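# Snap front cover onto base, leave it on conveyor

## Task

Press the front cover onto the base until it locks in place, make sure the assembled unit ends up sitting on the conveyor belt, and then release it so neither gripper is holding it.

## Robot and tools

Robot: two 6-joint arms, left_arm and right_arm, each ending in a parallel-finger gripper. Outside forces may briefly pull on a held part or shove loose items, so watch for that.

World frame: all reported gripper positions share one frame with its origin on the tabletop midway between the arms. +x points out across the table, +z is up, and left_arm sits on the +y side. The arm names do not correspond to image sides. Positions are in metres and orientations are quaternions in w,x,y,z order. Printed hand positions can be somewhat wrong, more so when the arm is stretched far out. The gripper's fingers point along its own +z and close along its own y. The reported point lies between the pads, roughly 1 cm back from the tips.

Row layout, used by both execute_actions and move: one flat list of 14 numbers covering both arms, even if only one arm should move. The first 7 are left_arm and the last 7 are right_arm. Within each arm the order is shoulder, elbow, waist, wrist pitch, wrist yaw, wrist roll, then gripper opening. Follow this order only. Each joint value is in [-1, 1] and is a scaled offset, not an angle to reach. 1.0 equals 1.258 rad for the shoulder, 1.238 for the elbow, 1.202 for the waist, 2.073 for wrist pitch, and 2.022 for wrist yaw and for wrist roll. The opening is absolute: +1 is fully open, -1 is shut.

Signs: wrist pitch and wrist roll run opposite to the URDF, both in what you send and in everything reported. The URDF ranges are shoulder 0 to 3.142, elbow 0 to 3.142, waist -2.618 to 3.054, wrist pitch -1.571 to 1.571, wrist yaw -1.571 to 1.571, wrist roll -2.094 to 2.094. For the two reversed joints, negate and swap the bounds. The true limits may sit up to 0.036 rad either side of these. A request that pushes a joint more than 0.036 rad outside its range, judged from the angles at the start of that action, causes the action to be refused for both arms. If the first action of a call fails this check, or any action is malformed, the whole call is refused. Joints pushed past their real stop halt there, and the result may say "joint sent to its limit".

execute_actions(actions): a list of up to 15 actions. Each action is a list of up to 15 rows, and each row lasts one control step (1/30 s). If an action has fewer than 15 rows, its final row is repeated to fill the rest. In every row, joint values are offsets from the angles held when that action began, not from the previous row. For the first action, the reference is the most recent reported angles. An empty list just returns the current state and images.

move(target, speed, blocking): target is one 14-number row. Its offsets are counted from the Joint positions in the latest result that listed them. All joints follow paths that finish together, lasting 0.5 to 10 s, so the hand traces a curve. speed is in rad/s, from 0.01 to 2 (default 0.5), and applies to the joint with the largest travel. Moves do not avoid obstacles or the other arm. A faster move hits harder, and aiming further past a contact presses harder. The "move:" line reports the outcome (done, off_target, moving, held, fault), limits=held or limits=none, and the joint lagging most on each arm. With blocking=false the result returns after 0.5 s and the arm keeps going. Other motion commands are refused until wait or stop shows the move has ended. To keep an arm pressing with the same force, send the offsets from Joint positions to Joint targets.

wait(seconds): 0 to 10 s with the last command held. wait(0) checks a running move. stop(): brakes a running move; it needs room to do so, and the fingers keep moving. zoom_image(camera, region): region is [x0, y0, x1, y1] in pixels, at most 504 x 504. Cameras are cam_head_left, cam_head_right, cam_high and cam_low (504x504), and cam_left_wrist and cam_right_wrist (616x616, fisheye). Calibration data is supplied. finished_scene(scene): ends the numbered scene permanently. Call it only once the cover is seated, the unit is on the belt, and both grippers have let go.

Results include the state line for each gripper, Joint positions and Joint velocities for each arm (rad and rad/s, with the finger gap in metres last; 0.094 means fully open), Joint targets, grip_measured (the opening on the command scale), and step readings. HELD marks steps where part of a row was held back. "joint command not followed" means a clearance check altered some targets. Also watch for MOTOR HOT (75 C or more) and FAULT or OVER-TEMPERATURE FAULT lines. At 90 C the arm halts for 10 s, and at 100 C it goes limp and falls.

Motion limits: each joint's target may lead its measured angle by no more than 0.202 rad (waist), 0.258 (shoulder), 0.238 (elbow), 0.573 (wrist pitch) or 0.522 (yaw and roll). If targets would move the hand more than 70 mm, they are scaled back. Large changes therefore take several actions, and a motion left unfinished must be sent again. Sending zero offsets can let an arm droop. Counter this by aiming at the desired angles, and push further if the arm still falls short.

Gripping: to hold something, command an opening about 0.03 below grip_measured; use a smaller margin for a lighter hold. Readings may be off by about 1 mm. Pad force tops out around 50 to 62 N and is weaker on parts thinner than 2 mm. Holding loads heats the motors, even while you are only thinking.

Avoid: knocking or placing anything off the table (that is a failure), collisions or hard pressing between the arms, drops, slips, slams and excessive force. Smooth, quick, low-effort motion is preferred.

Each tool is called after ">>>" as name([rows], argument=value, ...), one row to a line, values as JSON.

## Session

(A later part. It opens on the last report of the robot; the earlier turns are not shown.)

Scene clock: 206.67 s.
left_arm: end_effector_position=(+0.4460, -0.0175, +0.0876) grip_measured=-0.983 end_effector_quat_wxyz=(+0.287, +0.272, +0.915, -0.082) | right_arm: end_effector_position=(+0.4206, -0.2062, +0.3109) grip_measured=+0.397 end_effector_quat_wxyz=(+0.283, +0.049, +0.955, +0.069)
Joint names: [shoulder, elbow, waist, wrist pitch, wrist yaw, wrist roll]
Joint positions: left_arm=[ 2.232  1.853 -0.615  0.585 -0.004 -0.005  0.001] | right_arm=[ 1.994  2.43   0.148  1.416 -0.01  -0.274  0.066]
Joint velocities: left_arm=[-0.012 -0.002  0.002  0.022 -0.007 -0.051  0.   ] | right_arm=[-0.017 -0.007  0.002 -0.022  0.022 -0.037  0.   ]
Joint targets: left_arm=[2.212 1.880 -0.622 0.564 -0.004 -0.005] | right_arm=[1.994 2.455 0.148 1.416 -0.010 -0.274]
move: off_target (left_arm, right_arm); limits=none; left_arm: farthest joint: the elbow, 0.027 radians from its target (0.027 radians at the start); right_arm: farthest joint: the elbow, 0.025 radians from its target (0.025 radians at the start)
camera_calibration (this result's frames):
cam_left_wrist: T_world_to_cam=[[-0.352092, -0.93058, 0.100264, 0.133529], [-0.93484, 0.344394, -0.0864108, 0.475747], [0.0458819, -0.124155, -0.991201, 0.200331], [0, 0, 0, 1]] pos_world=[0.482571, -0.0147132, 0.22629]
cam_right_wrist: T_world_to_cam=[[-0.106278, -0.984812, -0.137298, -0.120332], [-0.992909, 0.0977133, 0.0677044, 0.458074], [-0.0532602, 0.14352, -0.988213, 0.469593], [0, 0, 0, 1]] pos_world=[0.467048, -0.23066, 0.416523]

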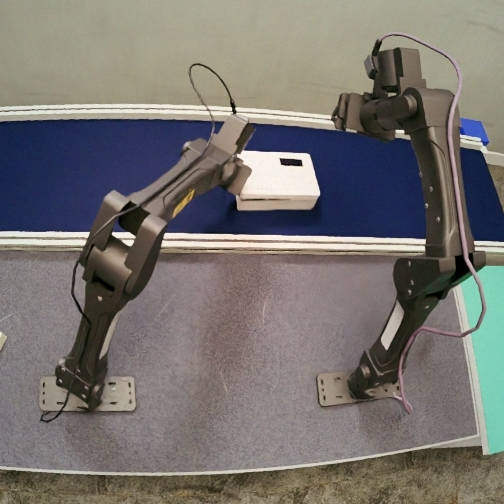

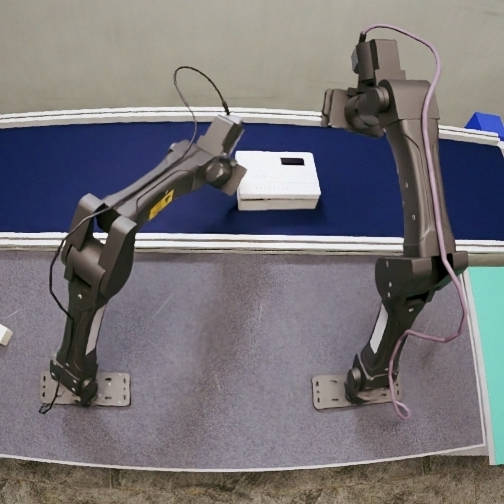

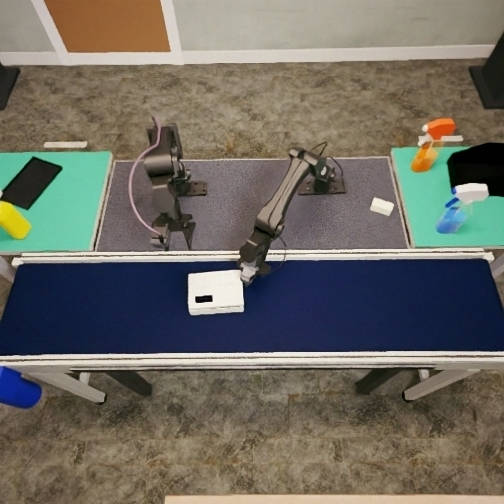

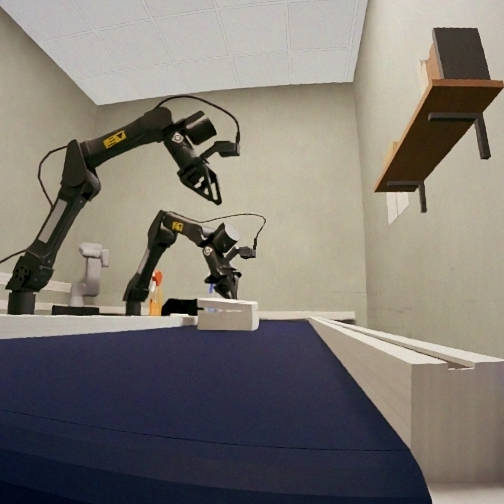

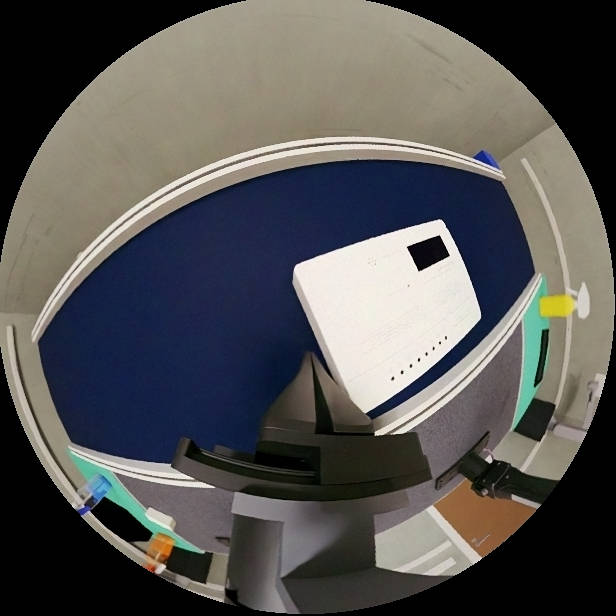

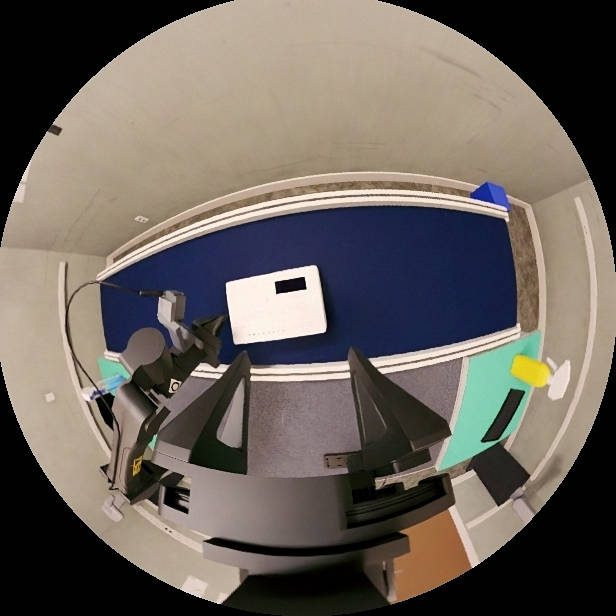

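>>> execute_actions(actions=[])

>>> move(target=[-0.016,0.02,-0.03,-0.015,0,0,-1,0,0.02,0,0,0,0,0.4], speed=0.05)

>>> zoom_image(camera="cam_low", region=[160,260,290,350])

>>> zoom_image(camera="cam_head_left", region=[210,120,350,240])

Scene clock: 223.87 s.
left_arm: end_effector_position=(+0.4460, -0.0175, +0.0877) grip_measured=-0.983 end_effector_quat_wxyz=(+0.287, +0.272, +0.915, -0.082) | right_arm: end_effector_position=(+0.4206, -0.2062, +0.3109) grip_measured=+0.397 end_effector_quat_wxyz=(+0.283, +0.049, +0.955, +0.069)
Joint names: [shoulder, elbow, waist, wrist pitch, wrist yaw, wrist roll]
Joint positions: left_arm=[ 2.232  1.853 -0.615  0.585 -0.004 -0.005  0.001] | right_arm=[ 1.994  2.43   0.148  1.416 -0.01  -0.274  0.066]
Joint velocities: left_arm=[-0.012 -0.007 -0.002  0.022 -0.066 -0.007  0.   ] | right_arm=[ 0.017 -0.002  0.007 -0.007  0.051  0.051 -0.   ]
Joint targets: left_arm=[2.212 1.880 -0.622 0.564 -0.004 -0.005] | right_arm=[1.994 2.455 0.148 1.416 -0.010 -0.274]
camera_calibration (this result's frames):
cam_left_wrist: T_world_to_cam=[[-0.352124, -0.930559, 0.100344, 0.133515], [-0.934812, 0.344376, -0.0867815, 0.475848], [0.0461992, -0.124361, -0.991161, 0.200228], [0, 0, 0, 1]] pos_world=[0.482592, -0.0147269, 0.226355]
cam_right_wrist: T_world_to_cam=[[-0.106278, -0.984812, -0.137298, -0.120332], [-0.992909, 0.0977133, 0.0677044, 0.458074], [-0.0532602, 0.14352, -0.988213, 0.469593], [0, 0, 0, 1]] pos_world=[0.467048, -0.23066, 0.416523]

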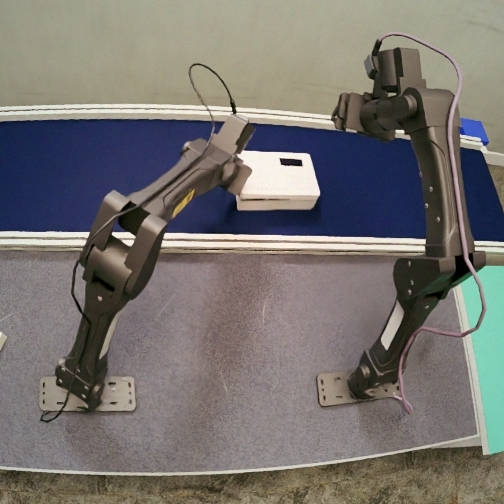

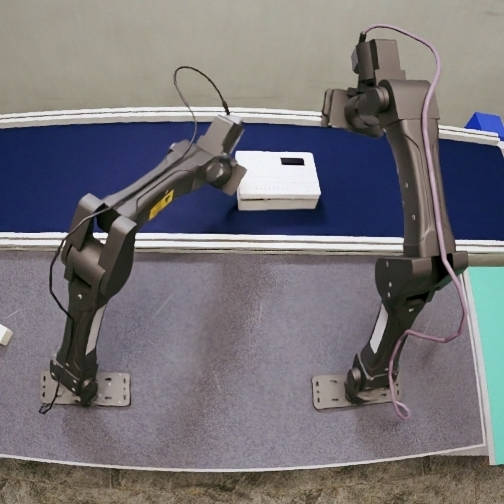

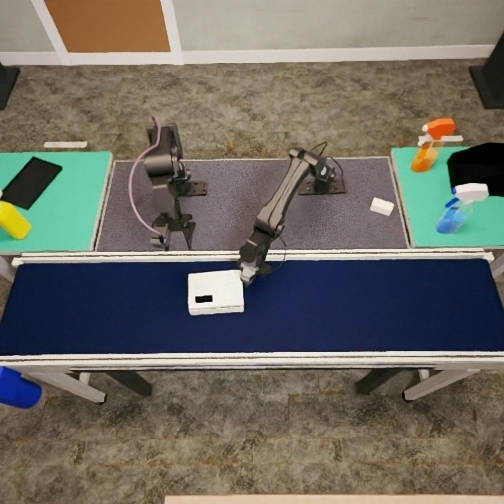

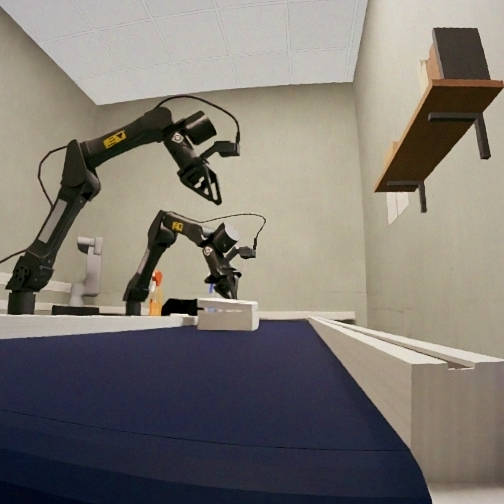

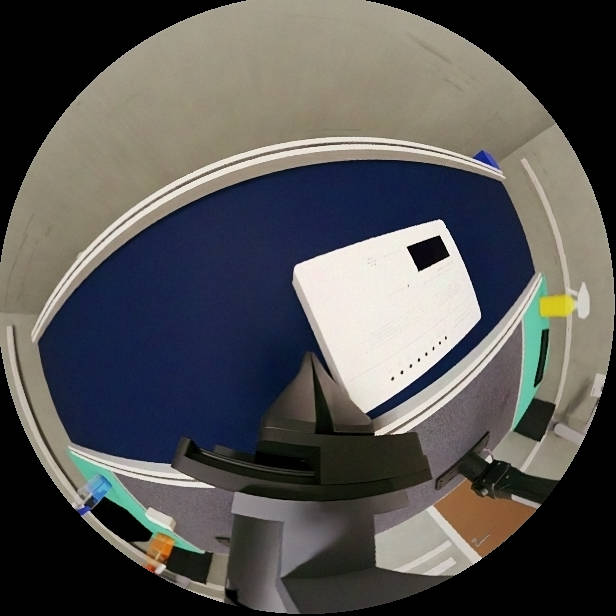

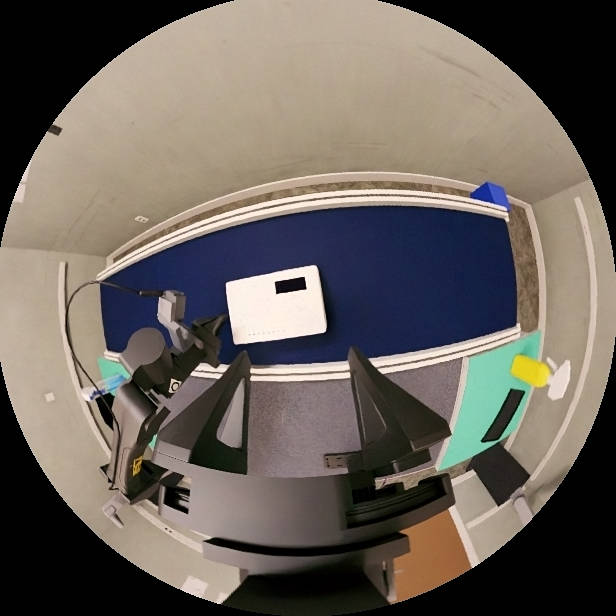

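Scene clock: 224.80 s.
left_arm: end_effector_position=(+0.4390, -0.0288, +0.0879) grip_measured=-0.983 end_effector_quat_wxyz=(+0.287, +0.283, +0.911, -0.086) | right_arm: end_effector_position=(+0.4206, -0.2062, +0.3109) grip_measured=+0.397 end_effector_quat_wxyz=(+0.283, +0.049, +0.955, +0.069)
Joint names: [shoulder, elbow, waist, wrist pitch, wrist yaw, wrist roll]
Joint positions: left_arm=[ 2.232  1.853 -0.638  0.583 -0.004 -0.005  0.001] | right_arm=[ 1.994  2.43   0.148  1.416 -0.01  -0.274  0.066]
Joint velocities: left_arm=[-0.017  0.007 -0.002  0.066 -0.066  0.066 -0.   ] | right_arm=[-0.007 -0.002 -0.012 -0.022  0.066 -0.11  -0.001]
Joint targets: left_arm=[2.212 1.878 -0.651 0.554 -0.004 -0.005] | right_arm=[1.994 2.455 0.148 1.416 -0.010 -0.274]
move: off_target (left_arm, right_arm); limits=none; left_arm: farthest joint: the wrist pitch, 0.029 radians from its target (0.031 radians at the start); right_arm: farthest joint: the elbow, 0.025 radians from its target (0.025 radians at the start)
camera_calibration (this result's frames):
cam_left_wrist: T_world_to_cam=[[-0.373656, -0.922113, 0.100441, 0.130198], [-0.926472, 0.365761, -0.0887036, 0.470346], [0.0450572, -0.126201, -0.990981, 0.199846], [0, 0, 0, 1]] pos_world=[0.475407, -0.0267558, 0.226688]
cam_right_wrist: T_world_to_cam=[[-0.106278, -0.984812, -0.137298, -0.120332], [-0.992909, 0.0977133, 0.0677044, 0.458074], [-0.0532602, 0.14352, -0.988213, 0.469593], [0, 0, 0, 1]] pos_world=[0.467048, -0.23066, 0.416523]

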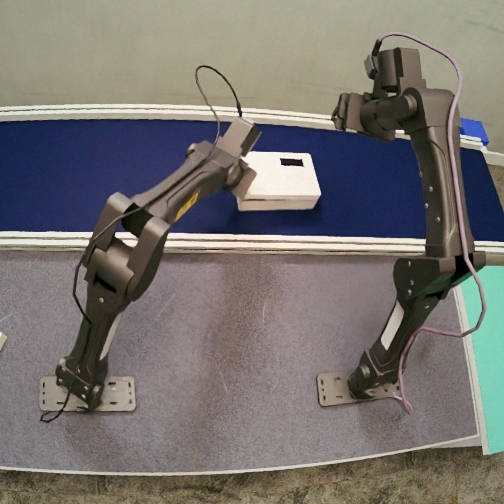

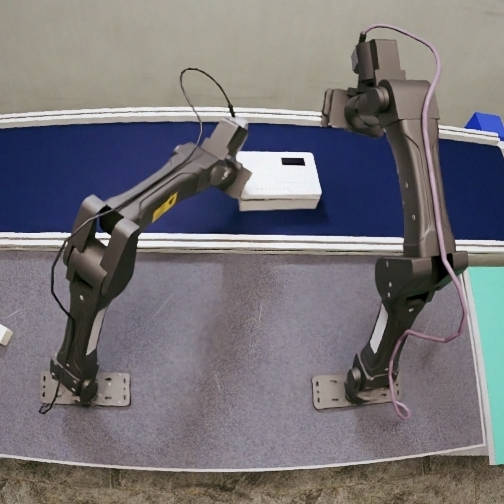

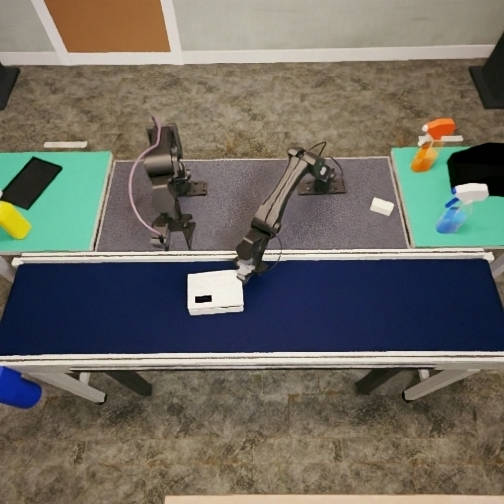

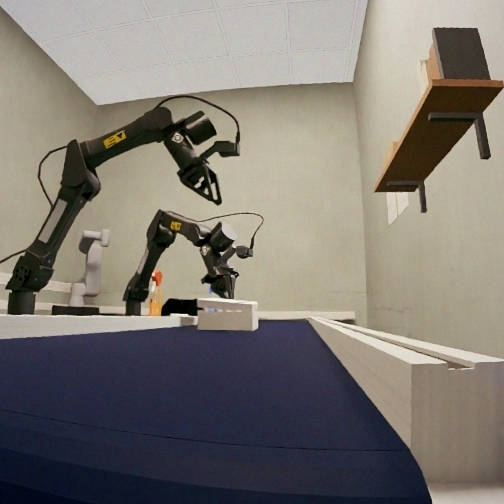

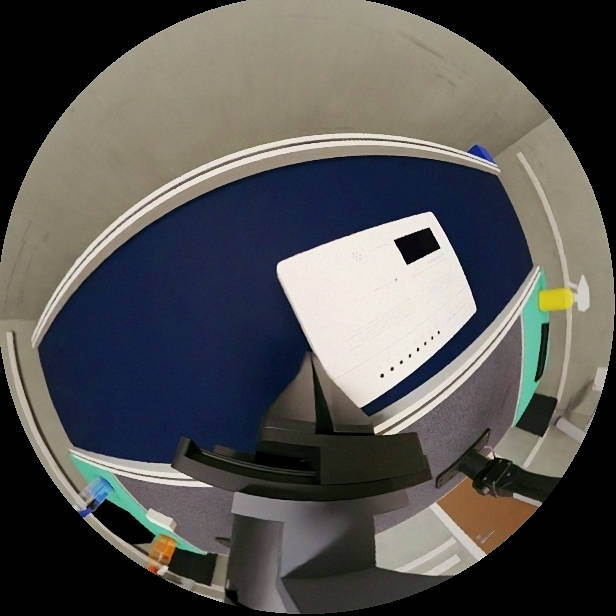

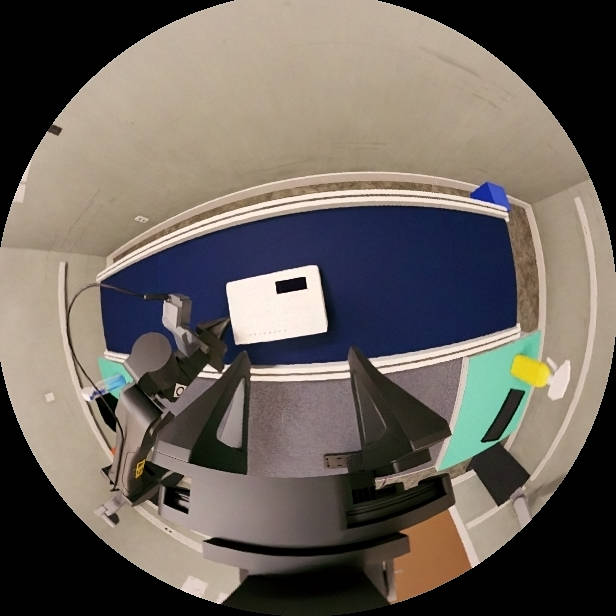

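Region (160, 260, 290, 350) of cam_low's 504x504 image, scaled by 3.877, with more detail than that image has; it fills the top 349 rows of this view, and the rest is white.

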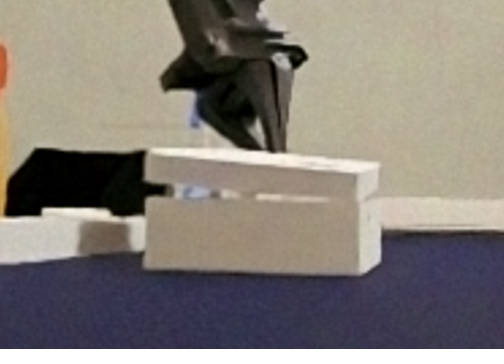

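Region (210, 120, 350, 240) of cam_head_left's 504x504 image, scaled by 3.600, with more detail than that image has; it fills the top 432 rows of this view, and the rest is white.

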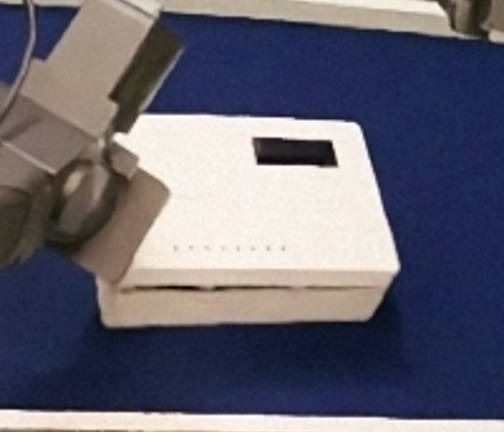

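>>> move(target=[-0.24,-0.35,0.03,-0.075,0,0,-1,0,0.02,0,0,0,0,0.4], speed=0.3)

>>> move(target=[-0.016,0.02,-0.1,0,0,0,-1,0,0.02,0,0,0,0,0.4], speed=0.2)

>>> move(target=[0.17,0.29,0,0.055,0,0,-1,0,0.02,0,0,0,0,0.4], speed=0.2)

>>> zoom_image(camera="cam_low", region=[160,260,290,350])

Scene clock: 236.90 s.
left_arm: end_effector_position=(+0.3850, +0.0248, +0.0833) grip_measured=-0.983 end_effector_quat_wxyz=(+0.279, +0.271, +0.918, -0.079) | right_arm: end_effector_position=(+0.4206, -0.2062, +0.3109) grip_measured=+0.397 end_effector_quat_wxyz=(+0.283, +0.049, +0.955, +0.069)
Joint names: [shoulder, elbow, waist, wrist pitch, wrist yaw, wrist roll]
Joint positions: left_arm=[ 1.959  1.425 -0.61   0.448 -0.004 -0.005  0.001] | right_arm=[ 1.994  2.43   0.148  1.416 -0.01  -0.274  0.066]
Joint velocities: left_arm=[-0.002 -0.012 -0.002  0.022  0.037 -0.022  0.   ] | right_arm=[ 0.012  0.007  0.007 -0.007 -0.022  0.051  0.002]
Joint targets: left_arm=[1.931 1.420 -0.602 0.428 -0.004 -0.005] | right_arm=[1.994 2.455 0.148 1.416 -0.010 -0.274]
move: off_target (left_arm, right_arm); limits=none; left_arm: farthest joint: the shoulder, 0.029 radians from its target (0.302 radians at the start); right_arm: farthest joint: the elbow, 0.025 radians from its target (0.025 radians at the start)
camera_calibration (this result's frames):
cam_left_wrist: T_world_to_cam=[[-0.346225, -0.933193, 0.0963237, 0.150007], [-0.937595, 0.340655, -0.0697866, 0.403585], [0.0323113, -0.114474, -0.992901, 0.209292], [0, 0, 0, 1]] pos_world=[0.423573, 0.026461, 0.221522]
cam_right_wrist: T_world_to_cam=[[-0.106278, -0.984812, -0.137298, -0.120332], [-0.992909, 0.0977133, 0.0677044, 0.458074], [-0.0532602, 0.14352, -0.988213, 0.469593], [0, 0, 0, 1]] pos_world=[0.467048, -0.23066, 0.416523]

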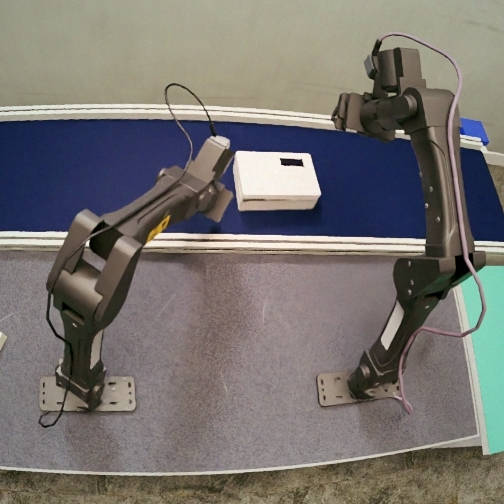

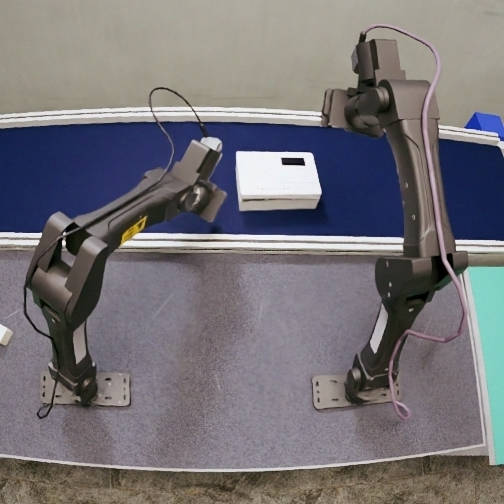

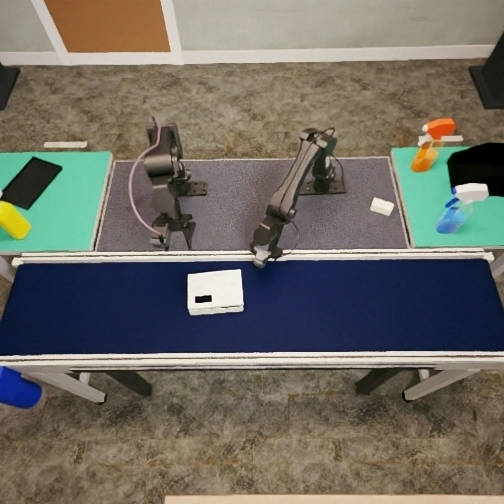

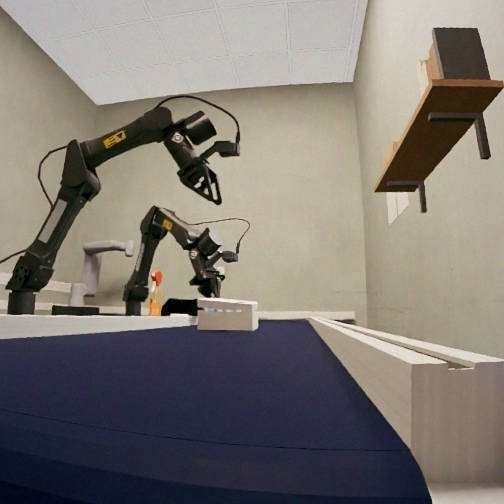

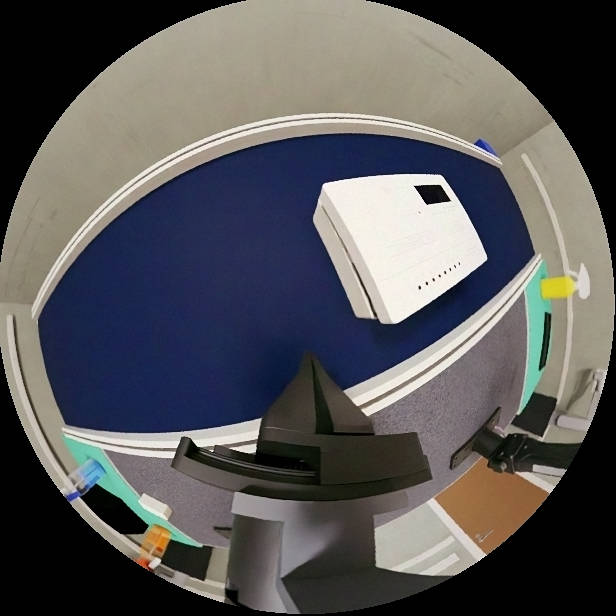

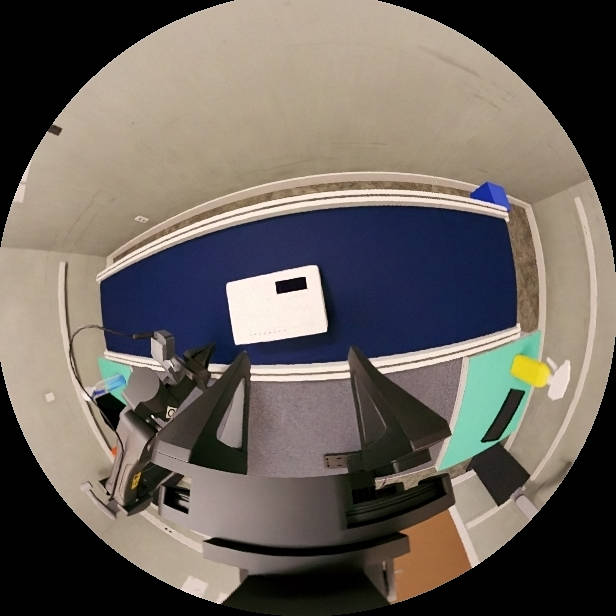

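Scene clock: 237.87 s.
left_arm: end_effector_position=(+0.3509, -0.0224, +0.0833) grip_measured=-0.983 end_effector_quat_wxyz=(+0.274, +0.324, +0.900, -0.095) | right_arm: end_effector_position=(+0.4206, -0.2062, +0.3109) grip_measured=+0.397 end_effector_quat_wxyz=(+0.283, +0.049, +0.955, +0.069)
Joint names: [shoulder, elbow, waist, wrist pitch, wrist yaw, wrist roll]
Joint positions: left_arm=[ 1.959  1.425 -0.727  0.448 -0.004 -0.005  0.001] | right_arm=[ 1.994  2.43   0.148  1.416 -0.01  -0.274  0.066]
Joint velocities: left_arm=[ 0.002 -0.002 -0.002  0.022  0.095  0.11  -0.001] | right_arm=[ 0.002 -0.007 -0.007  0.037  0.066  0.051  0.001]
Joint targets: left_arm=[1.939 1.450 -0.730 0.448 -0.004 -0.005] | right_arm=[1.994 2.455 0.148 1.416 -0.010 -0.274]
move: off_target (left_arm, right_arm); limits=none; left_arm: farthest joint: the elbow, 0.024 radians from its target (0.024 radians at the start); right_arm: farthest joint: the elbow, 0.025 radians from its target (0.025 radians at the start)
camera_calibration (this result's frames):
cam_left_wrist: T_world_to_cam=[[-0.452555, -0.886519, 0.0963237, 0.132487], [-0.891539, 0.447535, -0.0697866, 0.373933], [0.0187589, -0.117459, -0.992901, 0.209677], [0, 0, 0, 1]] pos_world=[0.3894, -0.0252678, 0.221522]
cam_right_wrist: T_world_to_cam=[[-0.106278, -0.984812, -0.137298, -0.120332], [-0.992909, 0.0977133, 0.0677044, 0.458074], [-0.0532602, 0.14352, -0.988213, 0.469593], [0, 0, 0, 1]] pos_world=[0.467048, -0.23066, 0.416523]

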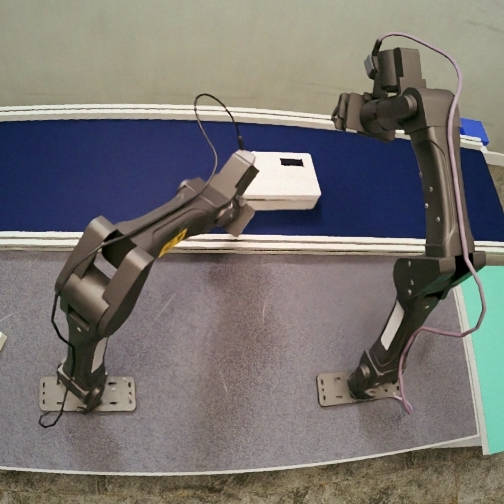

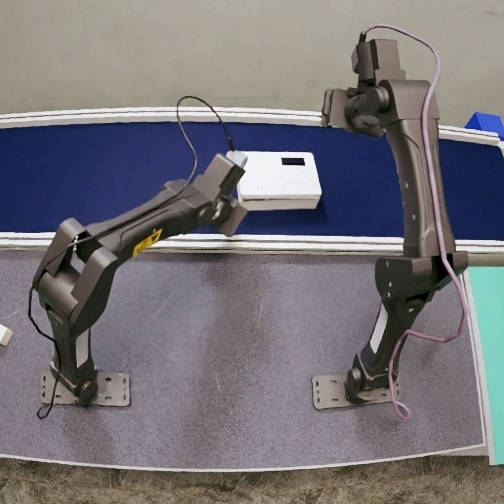

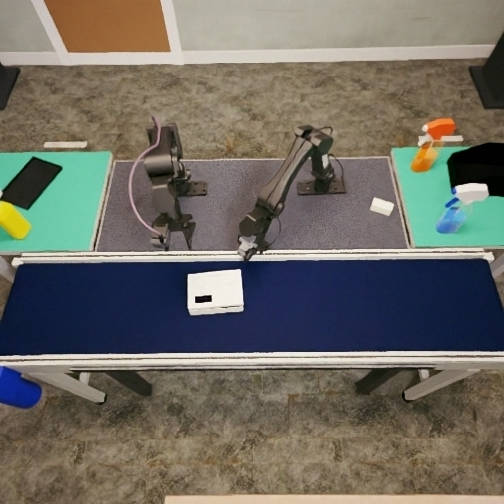

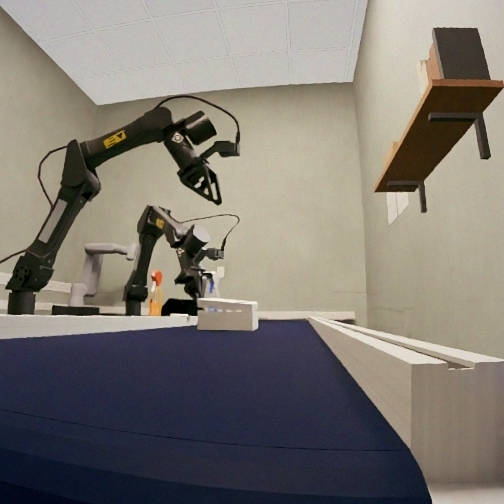

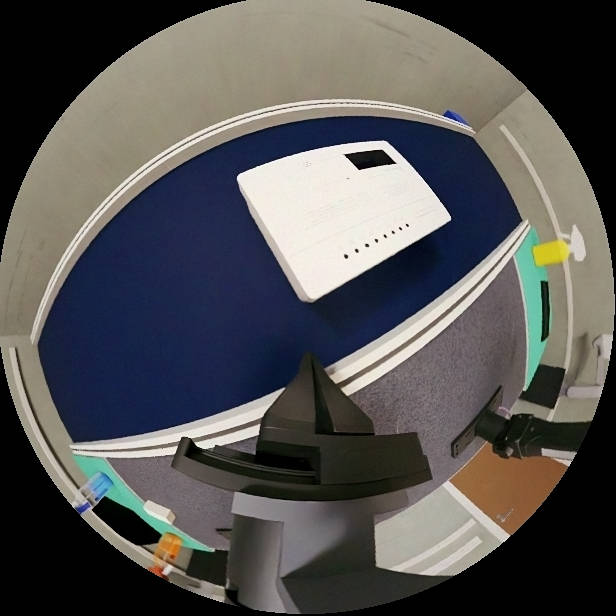

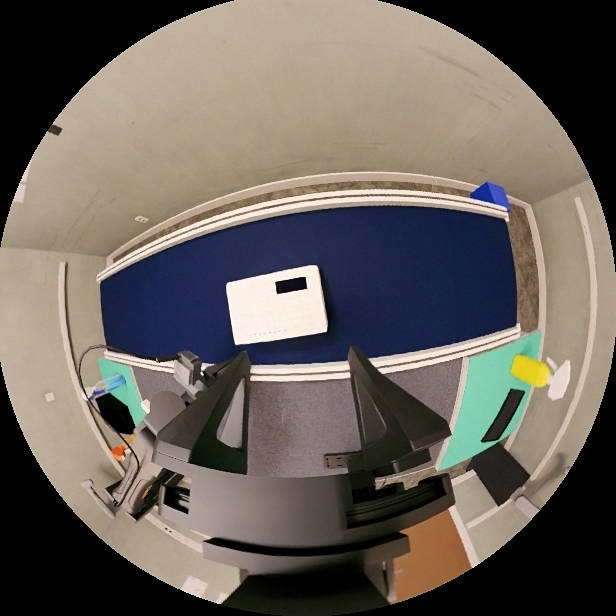

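Scene clock: 240.03 s.
left_arm: end_effector_position=(+0.3940, -0.0578, +0.0825) grip_measured=-0.983 end_effector_quat_wxyz=(+0.272, +0.324, +0.901, -0.094) | right_arm: end_effector_position=(+0.4206, -0.2062, +0.3109) grip_measured=+0.397 end_effector_quat_wxyz=(+0.283, +0.049, +0.955, +0.069)
Joint names: [shoulder, elbow, waist, wrist pitch, wrist yaw, wrist roll]
Joint positions: left_arm=[ 2.176  1.754 -0.727  0.565 -0.004 -0.005  0.001] | right_arm=[ 1.994  2.43   0.148  1.416 -0.01  -0.274  0.066]
Joint velocities: left_arm=[-0.002  0.007 -0.002 -0.066 -0.007 -0.022 -0.   ] | right_arm=[ 0.002 -0.002  0.012 -0.007  0.022 -0.081 -0.001]
Joint targets: left_arm=[2.173 1.784 -0.727 0.562 -0.004 -0.005] | right_arm=[1.994 2.455 0.148 1.416 -0.010 -0.274]
move: off_target (left_arm, right_arm); limits=none; left_arm: farthest joint: the elbow, 0.030 radians from its target (0.359 radians at the start); right_arm: farthest joint: the elbow, 0.025 radians from its target (0.025 radians at the start)
camera_calibration (this result's frames):
cam_left_wrist: T_world_to_cam=[[-0.452131, -0.886866, 0.0951056, 0.120629], [-0.891836, 0.447778, -0.0642174, 0.427813], [0.0143661, -0.113853, -0.993394, 0.2058], [0, 0, 0, 1]] pos_world=[0.433122, -0.0611521, 0.220441]
cam_right_wrist: T_world_to_cam=[[-0.106278, -0.984812, -0.137298, -0.120332], [-0.992909, 0.0977133, 0.0677044, 0.458074], [-0.0532602, 0.14352, -0.988213, 0.469593], [0, 0, 0, 1]] pos_world=[0.467048, -0.23066, 0.416523]

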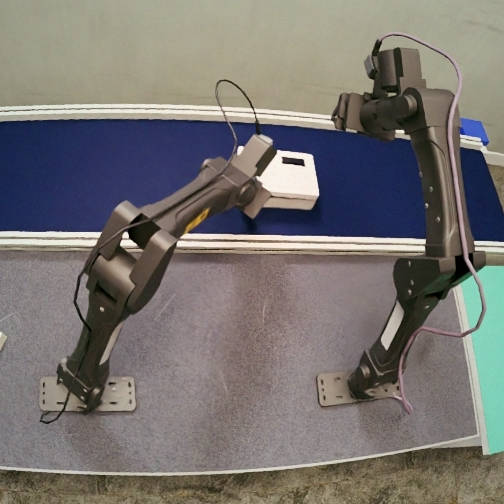

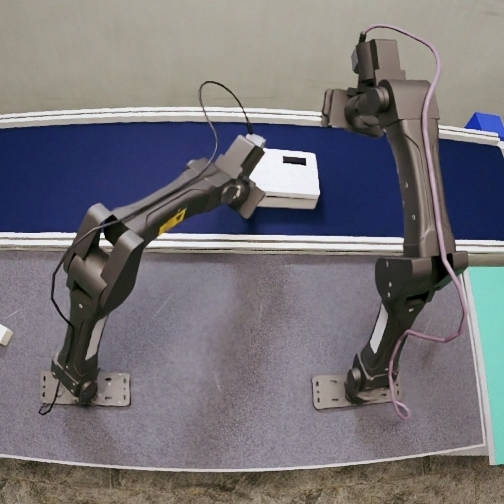

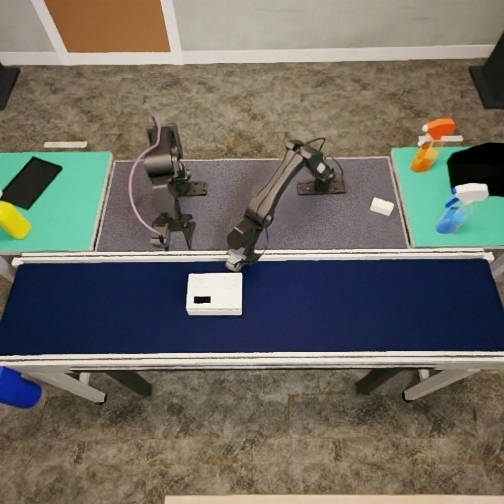

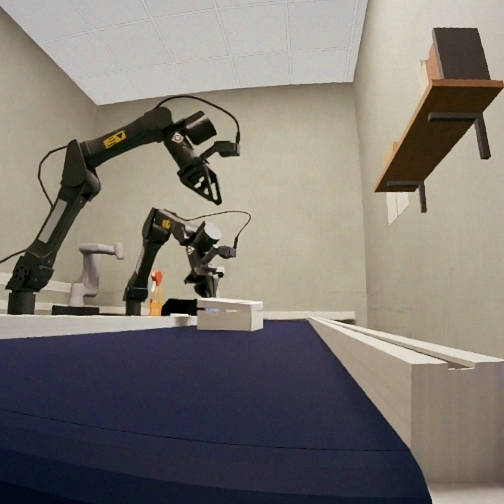

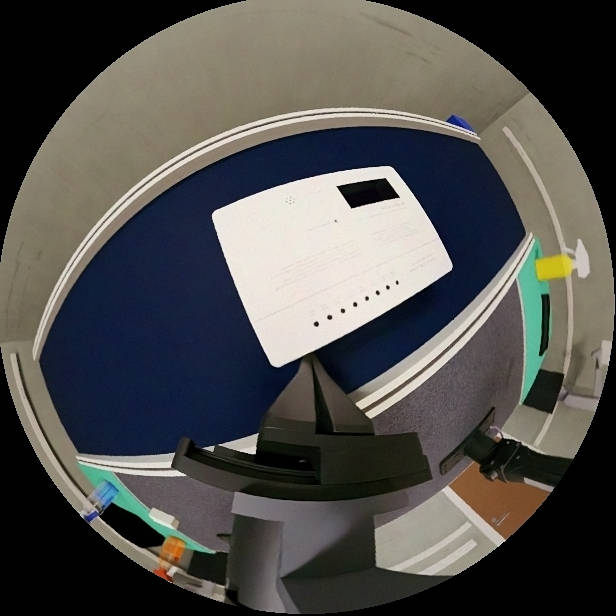

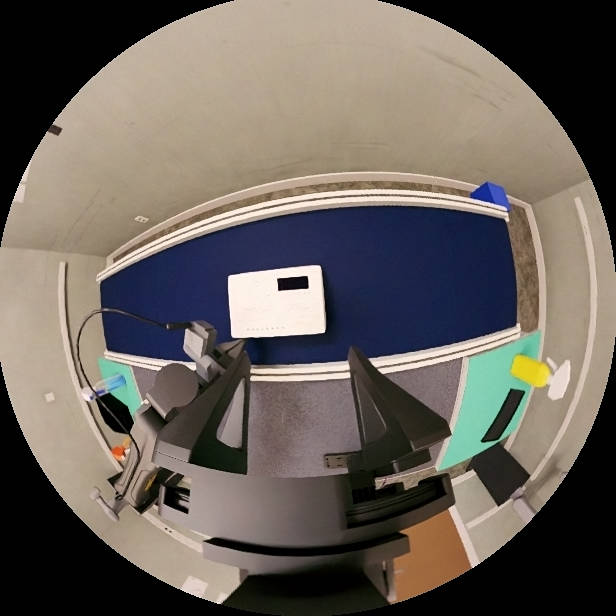

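Region (160, 260, 290, 350) of cam_low's 504x504 image, scaled by 3.877, with more detail than that image has; it fills the top 349 rows of this view, and the rest is white.

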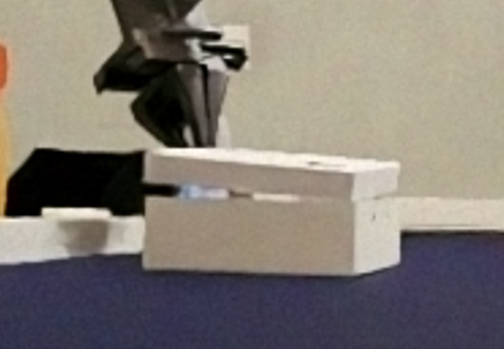

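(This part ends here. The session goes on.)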